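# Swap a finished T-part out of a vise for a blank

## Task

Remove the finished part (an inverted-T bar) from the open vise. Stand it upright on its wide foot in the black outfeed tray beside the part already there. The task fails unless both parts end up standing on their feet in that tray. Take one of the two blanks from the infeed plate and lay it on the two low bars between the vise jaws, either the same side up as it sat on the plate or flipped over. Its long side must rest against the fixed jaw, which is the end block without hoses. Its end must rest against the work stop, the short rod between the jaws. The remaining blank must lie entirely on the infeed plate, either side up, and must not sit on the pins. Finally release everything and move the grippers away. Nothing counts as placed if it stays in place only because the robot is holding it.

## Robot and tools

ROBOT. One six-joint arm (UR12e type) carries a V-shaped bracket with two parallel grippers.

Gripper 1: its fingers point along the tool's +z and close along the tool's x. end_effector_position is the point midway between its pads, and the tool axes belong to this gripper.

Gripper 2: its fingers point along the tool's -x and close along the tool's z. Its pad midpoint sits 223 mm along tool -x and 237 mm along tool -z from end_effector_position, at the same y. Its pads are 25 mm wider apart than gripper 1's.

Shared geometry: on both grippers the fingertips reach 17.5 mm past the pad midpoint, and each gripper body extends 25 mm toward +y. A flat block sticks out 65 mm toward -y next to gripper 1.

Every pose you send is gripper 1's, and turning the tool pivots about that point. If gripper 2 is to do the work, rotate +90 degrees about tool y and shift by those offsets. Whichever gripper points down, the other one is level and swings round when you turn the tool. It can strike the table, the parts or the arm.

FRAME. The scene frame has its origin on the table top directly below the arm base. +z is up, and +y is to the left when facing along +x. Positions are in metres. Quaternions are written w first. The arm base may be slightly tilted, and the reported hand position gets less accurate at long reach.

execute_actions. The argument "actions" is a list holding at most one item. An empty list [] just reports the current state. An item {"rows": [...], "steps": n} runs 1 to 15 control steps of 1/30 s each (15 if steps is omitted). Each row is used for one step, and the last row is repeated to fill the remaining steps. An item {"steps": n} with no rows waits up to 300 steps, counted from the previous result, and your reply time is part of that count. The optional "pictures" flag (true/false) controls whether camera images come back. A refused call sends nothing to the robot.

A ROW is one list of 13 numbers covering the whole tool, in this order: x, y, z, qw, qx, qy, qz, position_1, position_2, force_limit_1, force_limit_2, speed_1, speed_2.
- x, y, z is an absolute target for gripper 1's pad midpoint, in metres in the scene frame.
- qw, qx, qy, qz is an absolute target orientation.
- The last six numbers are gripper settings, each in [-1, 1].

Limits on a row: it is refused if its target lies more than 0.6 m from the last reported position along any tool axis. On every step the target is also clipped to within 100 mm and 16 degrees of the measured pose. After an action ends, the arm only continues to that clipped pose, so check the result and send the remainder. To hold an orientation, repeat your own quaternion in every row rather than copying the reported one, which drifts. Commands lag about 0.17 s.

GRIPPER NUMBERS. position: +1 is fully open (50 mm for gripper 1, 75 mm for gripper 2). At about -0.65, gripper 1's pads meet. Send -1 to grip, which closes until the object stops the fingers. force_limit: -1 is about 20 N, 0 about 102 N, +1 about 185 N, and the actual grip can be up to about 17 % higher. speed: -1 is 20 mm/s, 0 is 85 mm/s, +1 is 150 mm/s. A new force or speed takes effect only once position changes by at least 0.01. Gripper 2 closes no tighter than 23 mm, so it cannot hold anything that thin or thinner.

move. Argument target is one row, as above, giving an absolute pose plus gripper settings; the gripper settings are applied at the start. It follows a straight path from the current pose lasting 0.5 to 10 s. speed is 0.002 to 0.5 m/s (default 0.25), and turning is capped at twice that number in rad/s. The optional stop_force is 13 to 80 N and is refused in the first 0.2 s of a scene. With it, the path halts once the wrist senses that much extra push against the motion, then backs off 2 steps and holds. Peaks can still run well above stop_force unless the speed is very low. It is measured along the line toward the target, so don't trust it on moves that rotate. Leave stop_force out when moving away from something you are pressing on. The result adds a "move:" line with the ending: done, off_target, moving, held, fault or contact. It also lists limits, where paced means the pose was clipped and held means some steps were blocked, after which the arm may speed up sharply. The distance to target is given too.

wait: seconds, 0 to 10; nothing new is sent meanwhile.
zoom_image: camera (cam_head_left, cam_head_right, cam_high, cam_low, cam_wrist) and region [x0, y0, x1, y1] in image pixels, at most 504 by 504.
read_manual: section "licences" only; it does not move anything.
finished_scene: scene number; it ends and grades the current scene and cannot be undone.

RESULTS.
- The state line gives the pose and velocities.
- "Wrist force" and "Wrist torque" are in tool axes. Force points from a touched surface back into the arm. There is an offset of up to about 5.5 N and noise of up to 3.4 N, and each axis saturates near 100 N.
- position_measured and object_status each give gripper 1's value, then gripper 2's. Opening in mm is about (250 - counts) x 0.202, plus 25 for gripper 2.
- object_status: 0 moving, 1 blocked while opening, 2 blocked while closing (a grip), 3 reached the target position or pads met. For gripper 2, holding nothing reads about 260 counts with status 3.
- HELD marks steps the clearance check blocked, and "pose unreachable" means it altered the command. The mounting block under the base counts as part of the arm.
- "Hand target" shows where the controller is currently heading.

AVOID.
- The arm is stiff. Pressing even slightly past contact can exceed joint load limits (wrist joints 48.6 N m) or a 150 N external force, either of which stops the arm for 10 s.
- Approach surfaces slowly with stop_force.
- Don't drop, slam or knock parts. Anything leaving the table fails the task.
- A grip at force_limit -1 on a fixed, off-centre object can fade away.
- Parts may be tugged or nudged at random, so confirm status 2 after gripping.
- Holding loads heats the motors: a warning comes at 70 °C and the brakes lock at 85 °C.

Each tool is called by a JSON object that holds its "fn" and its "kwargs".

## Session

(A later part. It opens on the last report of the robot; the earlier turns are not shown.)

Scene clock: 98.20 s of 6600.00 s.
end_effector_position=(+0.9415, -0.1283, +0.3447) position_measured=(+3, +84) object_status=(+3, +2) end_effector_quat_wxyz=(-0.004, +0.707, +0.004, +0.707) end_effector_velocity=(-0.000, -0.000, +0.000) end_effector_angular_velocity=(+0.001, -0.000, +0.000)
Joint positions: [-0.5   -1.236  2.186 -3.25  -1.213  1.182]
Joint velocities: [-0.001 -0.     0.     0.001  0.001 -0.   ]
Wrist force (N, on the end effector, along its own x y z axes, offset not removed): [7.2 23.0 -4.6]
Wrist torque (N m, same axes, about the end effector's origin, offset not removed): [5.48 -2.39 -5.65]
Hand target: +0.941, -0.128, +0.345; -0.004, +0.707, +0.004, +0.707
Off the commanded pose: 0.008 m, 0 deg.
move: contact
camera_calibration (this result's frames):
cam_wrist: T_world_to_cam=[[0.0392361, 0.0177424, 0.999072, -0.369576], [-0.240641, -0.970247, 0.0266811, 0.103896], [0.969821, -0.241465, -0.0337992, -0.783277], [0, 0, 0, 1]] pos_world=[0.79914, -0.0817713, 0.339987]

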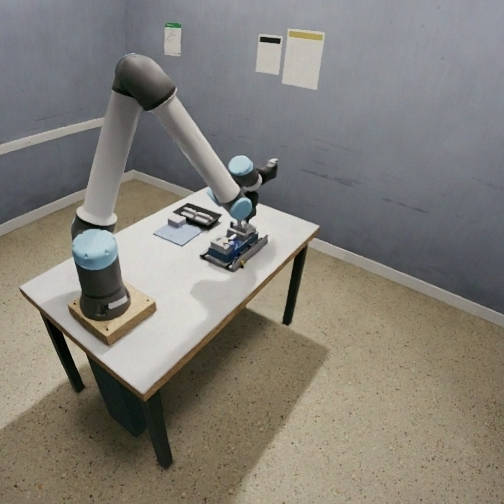

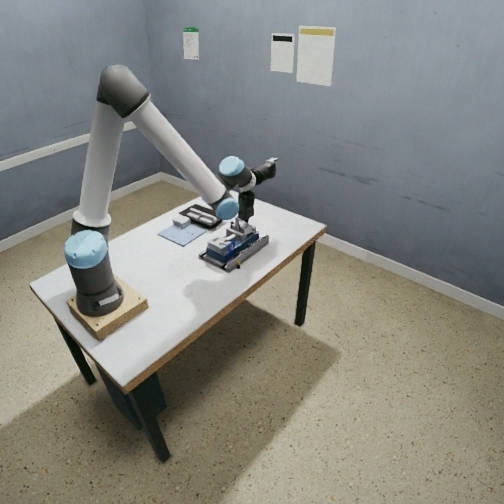

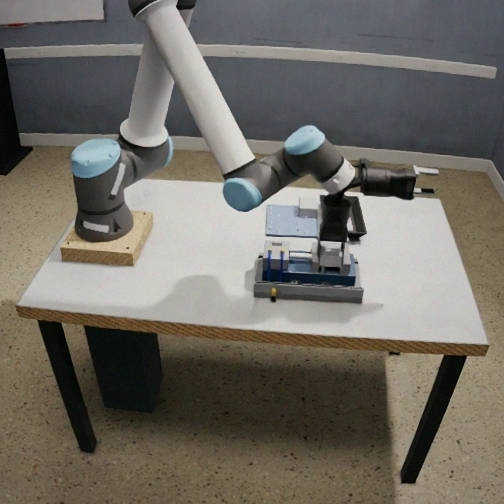

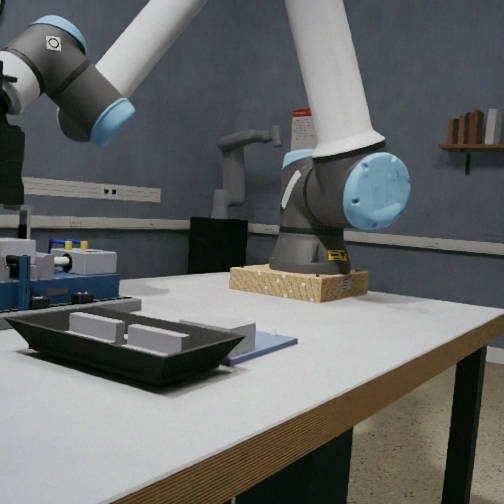

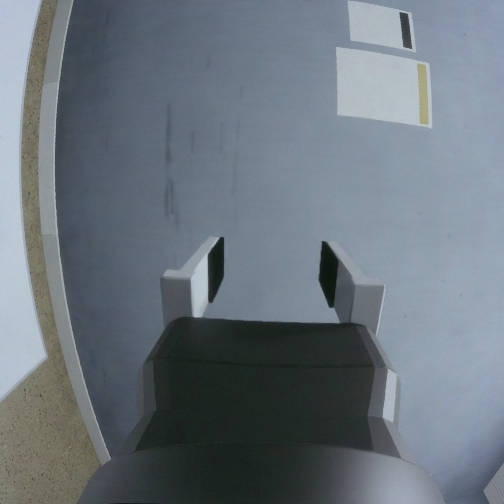

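{"fn": "move", "kwargs": {"target": [0.9415,-0.1285,0.3455,-0.004,0.707,0.004,0.707,1,0.6,0,0,0,-0.7], "speed": 0.002}}

{"fn": "move", "kwargs": {"target": [0.956,-0.127,0.3455,-0.004,0.707,0.004,0.707,1,0.6,0,0,0,-0.7], "speed": 0.003, "stop_force": 20}}

{"fn": "move", "kwargs": {"target": [0.9465,-0.128,0.3455,-0.004,0.707,0.004,0.707,1,1,0,0,0,0], "speed": 0.004}}

{"fn": "move", "kwargs": {"target": [0.9465,-0.128,0.46,-0.004,0.707,0.004,0.707,1,1,0,0,0,0], "speed": 0.1}}

{"fn": "move", "kwargs": {"target": [0.8,-0.16,0.46,0,1,0,0,-1,1,0,0,0,0], "speed": 0.3}}

{"fn": "move", "kwargs": {"target": [0.74,-0.16,0.26,0,1,0,0,-1,1,0,0,0,0]}}

{"fn": "zoom_image", "kwargs": {"camera": "cam_wrist", "region": [170,110,310,250]}}

Scene clock: 105.83 s of 6600.00 s.
end_effector_position=(+0.9415, -0.1285, +0.3454) position_measured=(+3, +63) object_status=(+3, +3) end_effector_quat_wxyz=(-0.004, +0.707, +0.004, +0.707) end_effector_velocity=(-0.000, -0.001, +0.000) end_effector_angular_velocity=(+0.000, +0.000, -0.001)
Joint positions: [-0.5   -1.238  2.186 -3.248 -1.213  1.182]
Joint velocities: [-0.001 -0.001  0.001  0.001  0.    -0.   ]
Wrist force (N, on the end effector, along its own x y z axes, offset not removed): [1.3 -1.0 -2.5]
Wrist torque (N m, same axes, about the end effector's origin, offset not removed): [0.07 -0.24 -0.08]
Hand target: +0.942, -0.129, +0.345; -0.004, +0.707, +0.004, +0.707
Off the commanded pose: 0.000 m, 0 deg.
After step 90, 3.93 s passed at rest.
move: done
camera_calibration (this result's frames):
cam_wrist: T_world_to_cam=[[0.0393708, 0.0175421, 0.999071, -0.370484], [-0.240355, -0.970323, 0.0265091, 0.103548], [0.969886, -0.241175, -0.033986, -0.78327], [0, 0, 0, 1]] pos_world=[0.799157, -0.0819316, 0.340774]

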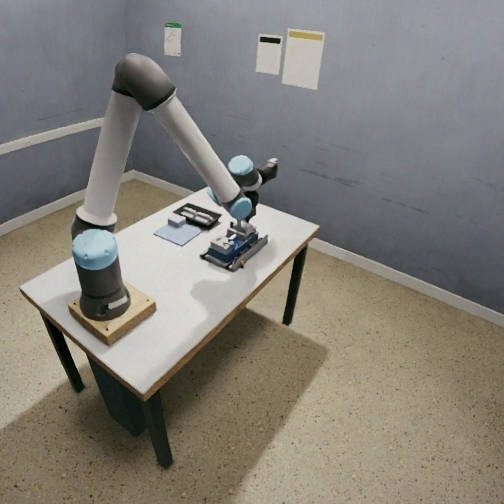

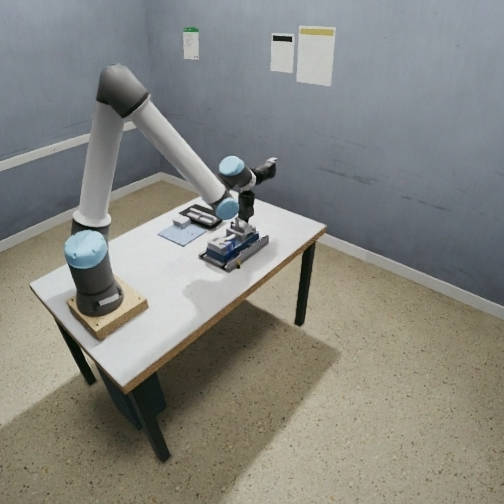

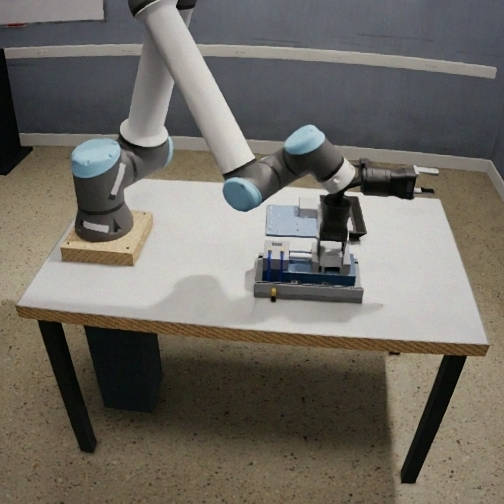

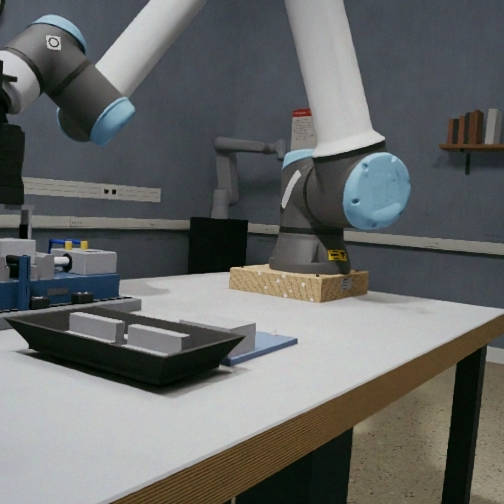

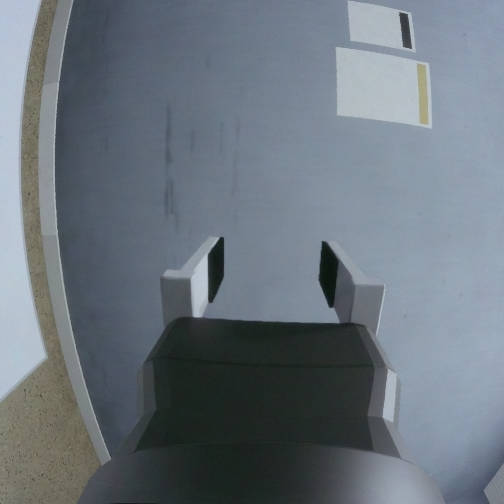

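Scene clock: 108.77 s of 6600.00 s.
end_effector_position=(+0.9492, -0.1278, +0.3453) position_measured=(+3, +63) object_status=(+3, +3) end_effector_quat_wxyz=(-0.004, +0.707, +0.004, +0.707) end_effector_velocity=(-0.001, +0.001, -0.001) end_effector_angular_velocity=(-0.001, +0.000, +0.001)
Joint positions: [-0.493 -1.228  2.171 -3.245 -1.218  1.187]
Joint velocities: [-0.    -0.     0.002 -0.001  0.    -0.002]
Wrist force (N, on the end effector, along its own x y z axes, offset not removed): [24.4 11.3 -35.7]
Wrist torque (N m, same axes, about the end effector's origin, offset not removed): [3.68 -15.11 -3.10]
Hand target: +0.949, -0.128, +0.345; -0.004, +0.707, +0.004, +0.707
Off the commanded pose: 0.007 m, 0 deg.
move: contact
camera_calibration (this result's frames):
cam_wrist: T_world_to_cam=[[0.0395973, 0.0175515, 0.999062, -0.370918], [-0.240542, -0.970275, 0.0265795, 0.106247], [0.969831, -0.241369, -0.0341984, -0.790488], [0, 0, 0, 1]] pos_world=[0.806883, -0.0812, 0.340713]

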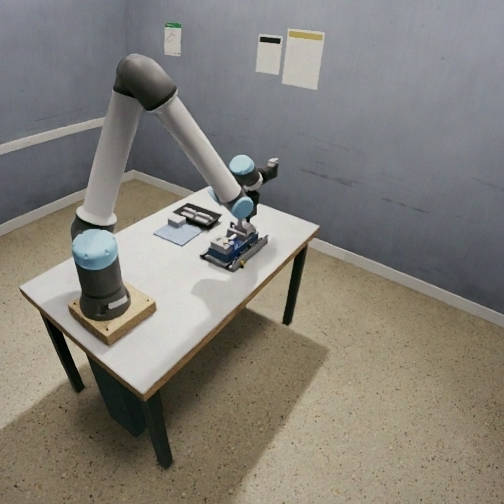

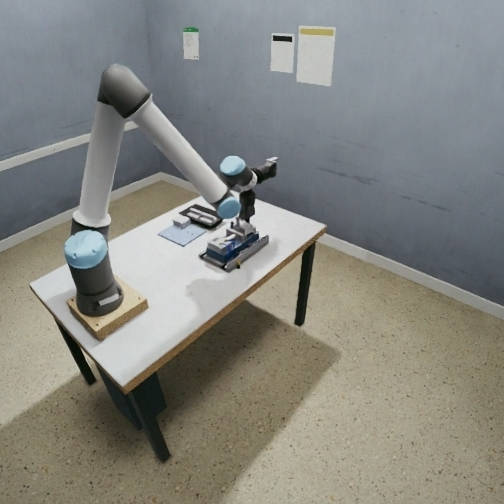

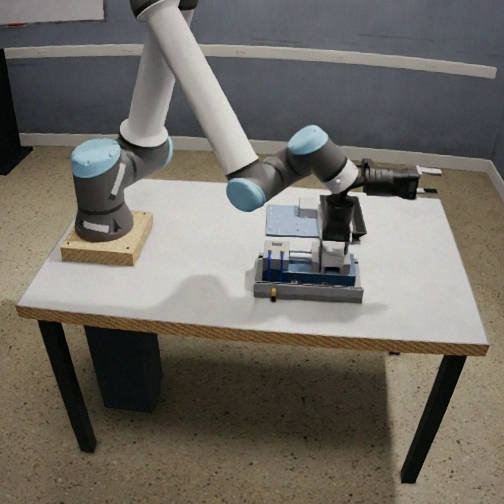

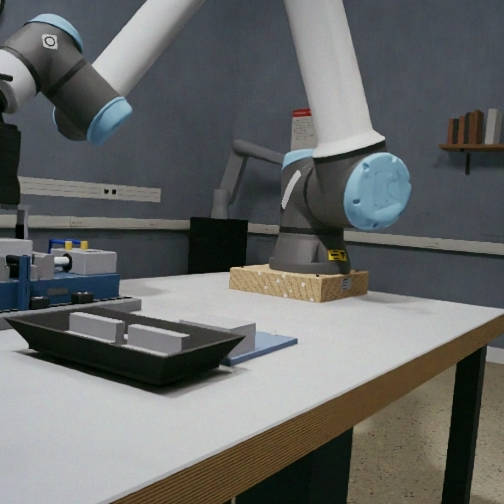

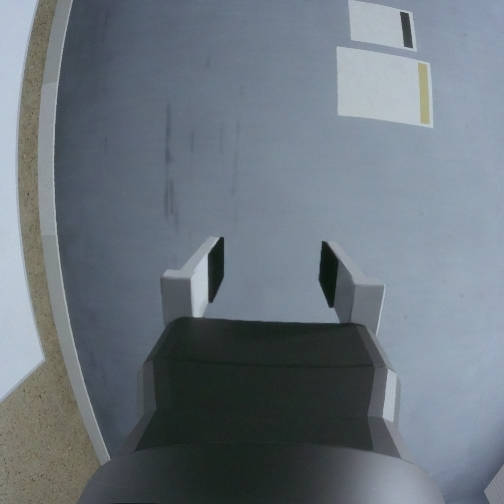

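Scene clock: 109.67 s of 6600.00 s.
end_effector_position=(+0.9466, -0.1280, +0.3455) position_measured=(+3, +3) object_status=(+3, +3) end_effector_quat_wxyz=(-0.004, +0.707, +0.004, +0.707) end_effector_velocity=(-0.001, -0.001, +0.001) end_effector_angular_velocity=(-0.000, -0.001, -0.001)
Joint positions: [-0.496 -1.232  2.176 -3.246 -1.216  1.185]
Joint velocities: [-0.001 -0.001  0.001 -0.     0.001 -0.   ]
Wrist force (N, on the end effector, along its own x y z axes, offset not removed): [2.3 -1.3 3.3]
Wrist torque (N m, same axes, about the end effector's origin, offset not removed): [0.05 -0.35 -0.32]
Hand target: +0.947, -0.128, +0.346; -0.004, +0.707, +0.004, +0.707
Off the commanded pose: 0.000 m, 0 deg.
move: done
camera_calibration (this result's frames):
cam_wrist: T_world_to_cam=[[0.0393611, 0.0175529, 0.999071, -0.370741], [-0.240399, -0.970312, 0.0265188, 0.105253], [0.969876, -0.24122, -0.0339729, -0.78808], [0, 0, 0, 1]] pos_world=[0.804235, -0.0814643, 0.340832]

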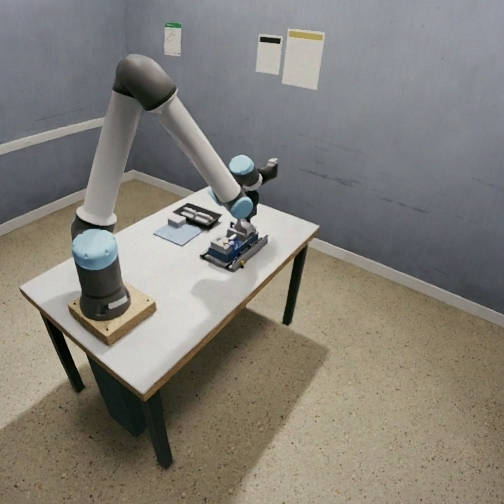

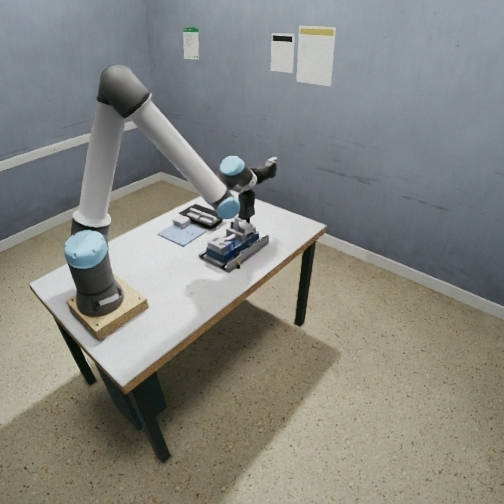

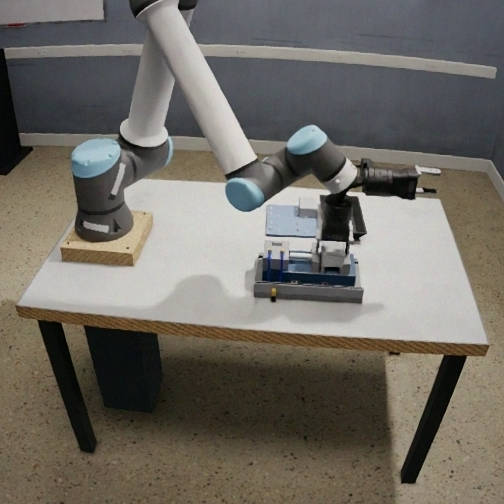

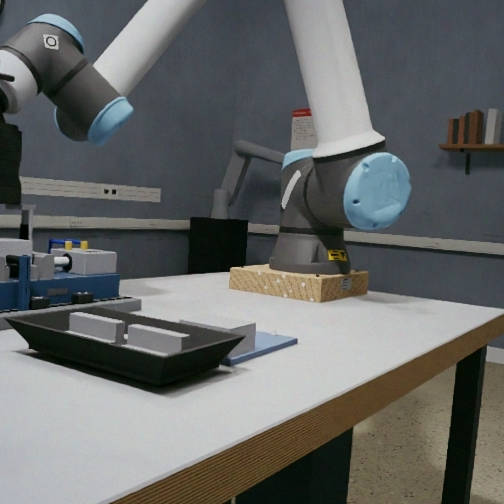

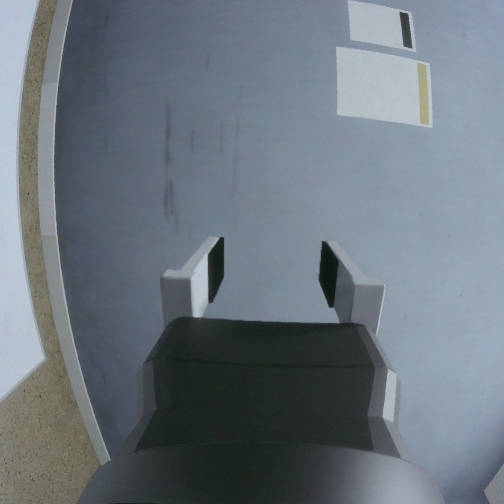

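Scene clock: 111.30 s of 6600.00 s.
end_effector_position=(+0.9465, -0.1280, +0.4598) position_measured=(+3, +3) object_status=(+3, +3) end_effector_quat_wxyz=(-0.004, +0.707, +0.004, +0.707) end_effector_velocity=(+0.000, -0.000, +0.002) end_effector_angular_velocity=(+0.000, +0.001, -0.001)
Joint positions: [-0.495 -1.398  2.113 -3.016 -1.216  1.186]
Joint velocities: [ 0.    -0.002 -0.002  0.005 -0.001  0.001]
Wrist force (N, on the end effector, along its own x y z axes, offset not removed): [1.3 -3.7 2.3]
Wrist torque (N m, same axes, about the end effector's origin, offset not removed): [-0.49 -0.28 -0.34]
Hand target: +0.947, -0.128, +0.460; -0.004, +0.707, +0.004, +0.707
Off the commanded pose: 0.000 m, 0 deg.
move: done
camera_calibration (this result's frames):
cam_wrist: T_world_to_cam=[[0.0393152, 0.0175437, 0.999073, -0.48493], [-0.240376, -0.970318, 0.026498, 0.102207], [0.969883, -0.241194, -0.0339312, -0.784165], [0, 0, 0, 1]] pos_world=[0.804182, -0.0814552, 0.455165]

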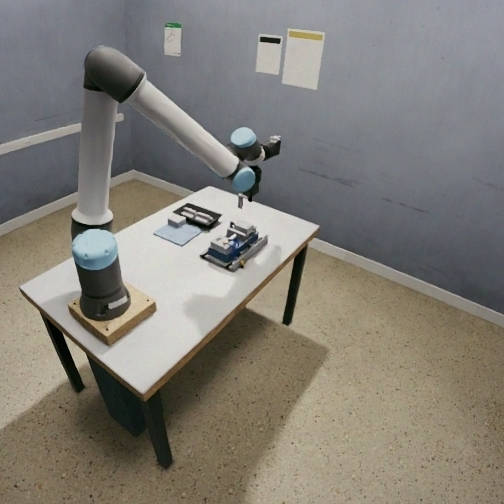

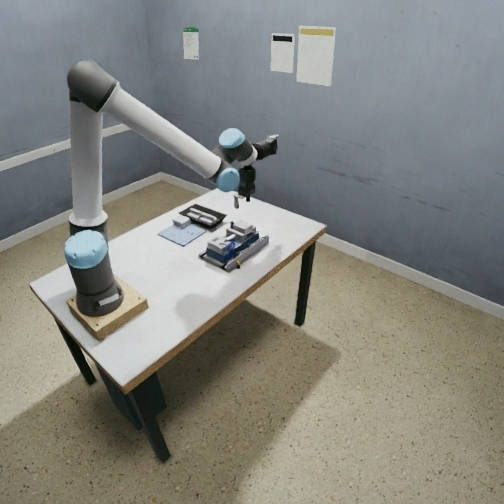

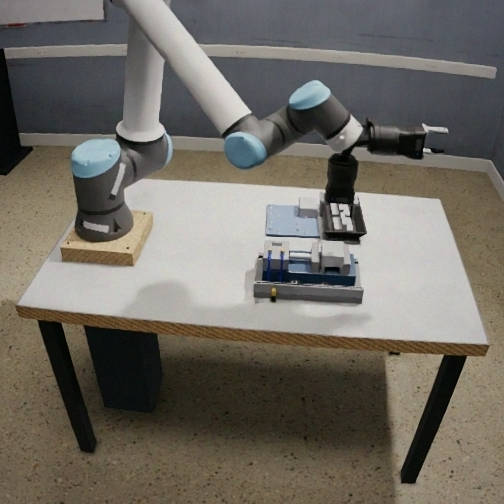

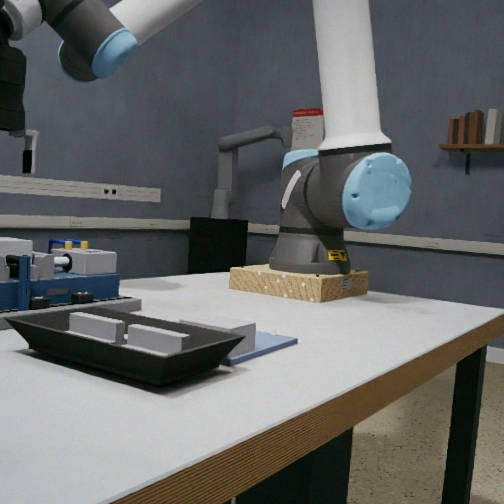

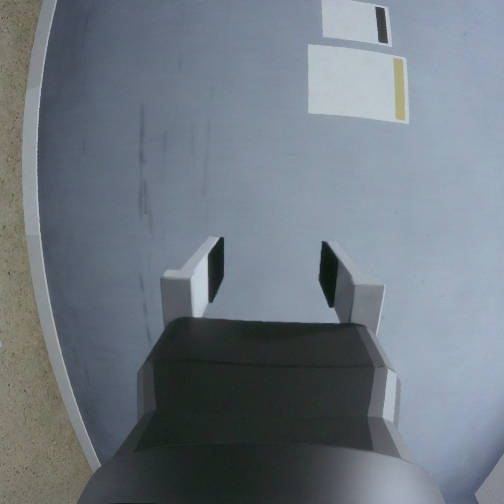

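Scene clock: 114.50 s of 6600.00 s.
end_effector_position=(+0.8006, -0.1604, +0.4596) position_measured=(+253, +3) object_status=(+3, +3) end_effector_quat_wxyz=(-0.001, +1.000, +0.001, +0.001) end_effector_velocity=(-0.001, -0.001, +0.000) end_effector_angular_velocity=(-0.000, +0.012, -0.001)
Joint positions: [-0.391 -1.23   1.141 -0.754 -1.855  1.28 ]
Joint velocities: [ 0.001  0.008 -0.012  0.017 -0.002  0.005]
Wrist force (N, on the end effector, along its own x y z axes, offset not removed): [2.6 2.9 -1.1]
Wrist torque (N m, same axes, about the end effector's origin, offset not removed): [1.00 -0.45 -0.35]
Hand target: +0.801, -0.160, +0.460; -0.001, +1.000, +0.001, +0.000
Off the commanded pose: 0.001 m, 0 deg.
move: done
camera_calibration (this result's frames):
cam_wrist: T_world_to_cam=[[0.999109, 0.0183425, -0.0380062, -0.770055], [0.02729, -0.967775, 0.250333, -0.281036], [-0.0321898, -0.251147, -0.967414, 0.579235], [0, 0, 0, 1]] pos_world=[0.795684, -0.112381, 0.601445]

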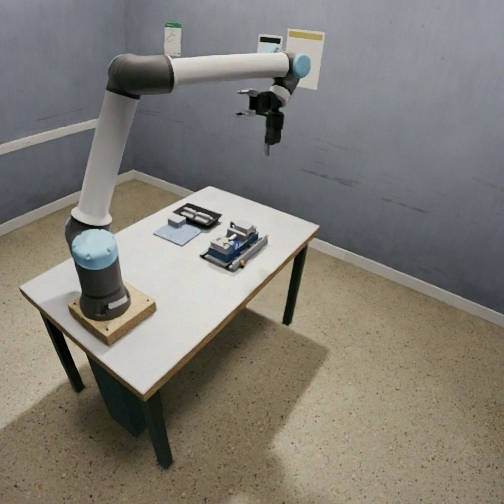

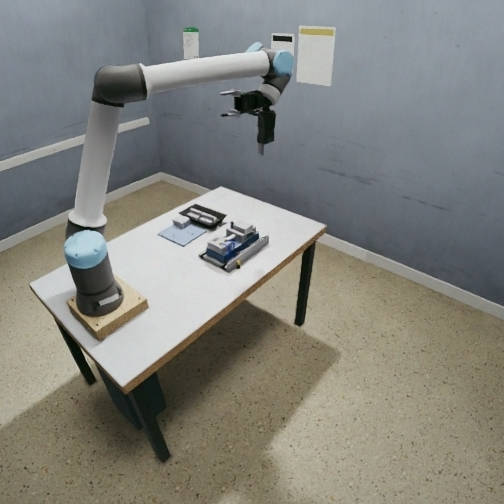

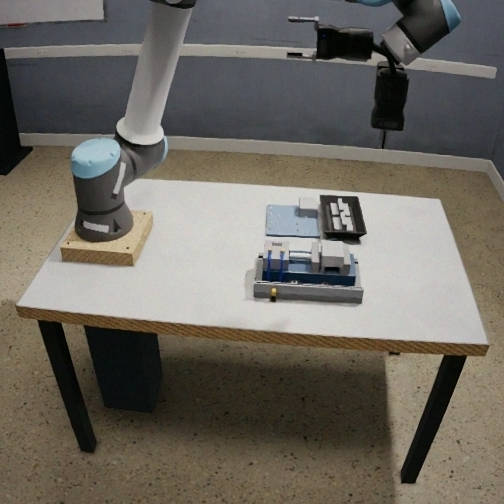

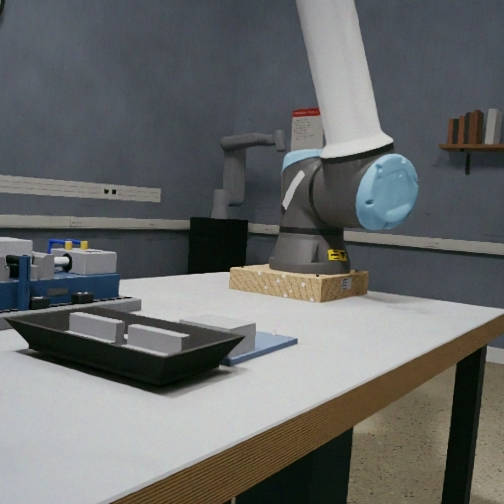

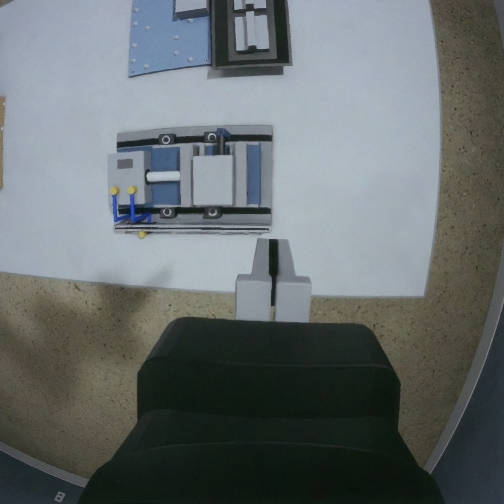

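Scene clock: 115.97 s of 6600.00 s.
end_effector_position=(+0.7400, -0.1601, +0.2603) position_measured=(+253, +3) object_status=(+3, +3) end_effector_quat_wxyz=(+0.000, +1.000, -0.000, -0.000) end_effector_velocity=(-0.000, +0.000, -0.002) end_effector_angular_velocity=(-0.000, -0.001, -0.000)
Joint positions: [-0.421 -1.293  1.579 -1.135 -1.875  1.259]
Joint velocities: [ 0.    -0.     0.004 -0.005  0.     0.   ]
Wrist force (N, on the end effector, along its own x y z axes, offset not removed): [0.5 -3.1 -0.2]
Wrist torque (N m, same axes, about the end effector's origin, offset not removed): [-0.16 -0.04 -0.08]
Hand target: +0.740, -0.160, +0.260; +0.000, +1.000, -0.000, -0.000
Off the commanded pose: 0.000 m, 0 deg.
move: done
camera_calibration (this result's frames):
cam_wrist: T_world_to_cam=[[0.999067, 0.0170879, -0.0396506, -0.71681], [0.0265253, -0.967523, 0.251389, -0.228866], [-0.0340671, -0.252207, -0.967074, 0.385662], [0, 0, 0, 1]] pos_world=[0.735351, -0.111918, 0.402076]

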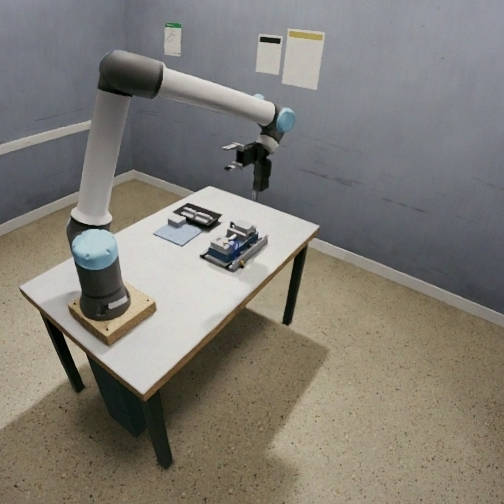

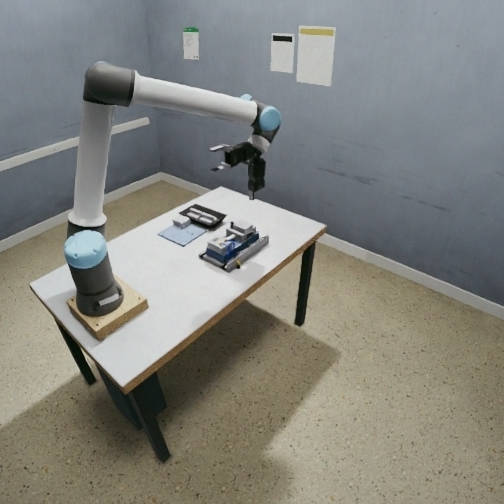

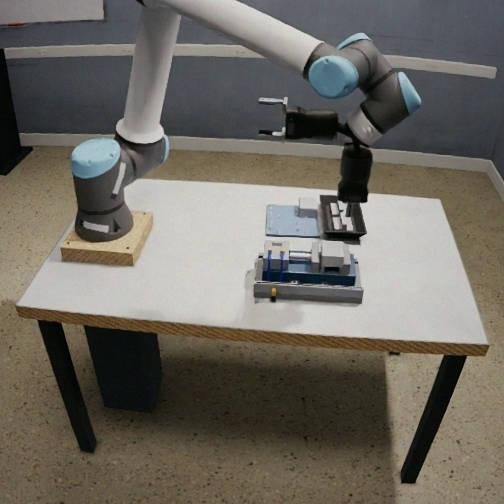

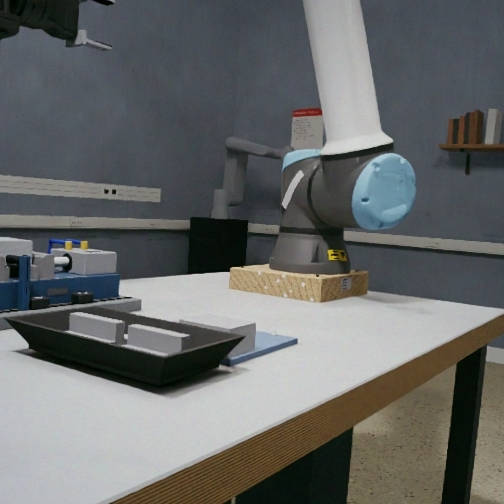

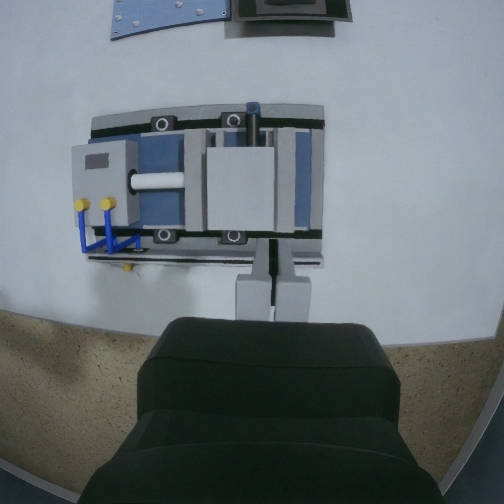

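Region (170, 110, 310, 250) of cam_wrist's 504x504 image, scaled by 3.600, with more detail than that image has.

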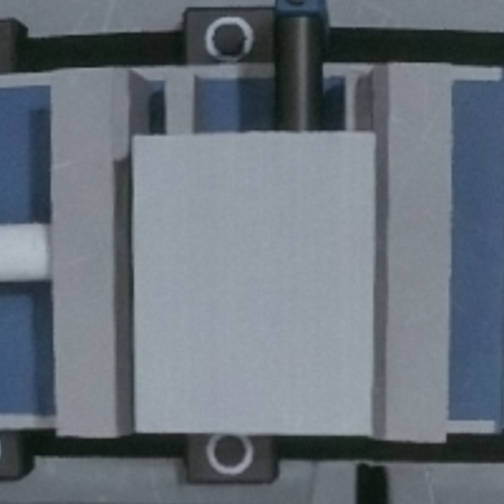

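Parallel and flush, and the wrist force read contact at both the stop and the jaw.

{"fn": "finished_scene", "kwargs": {"scene": 2}}

The scene is finished: the task was done.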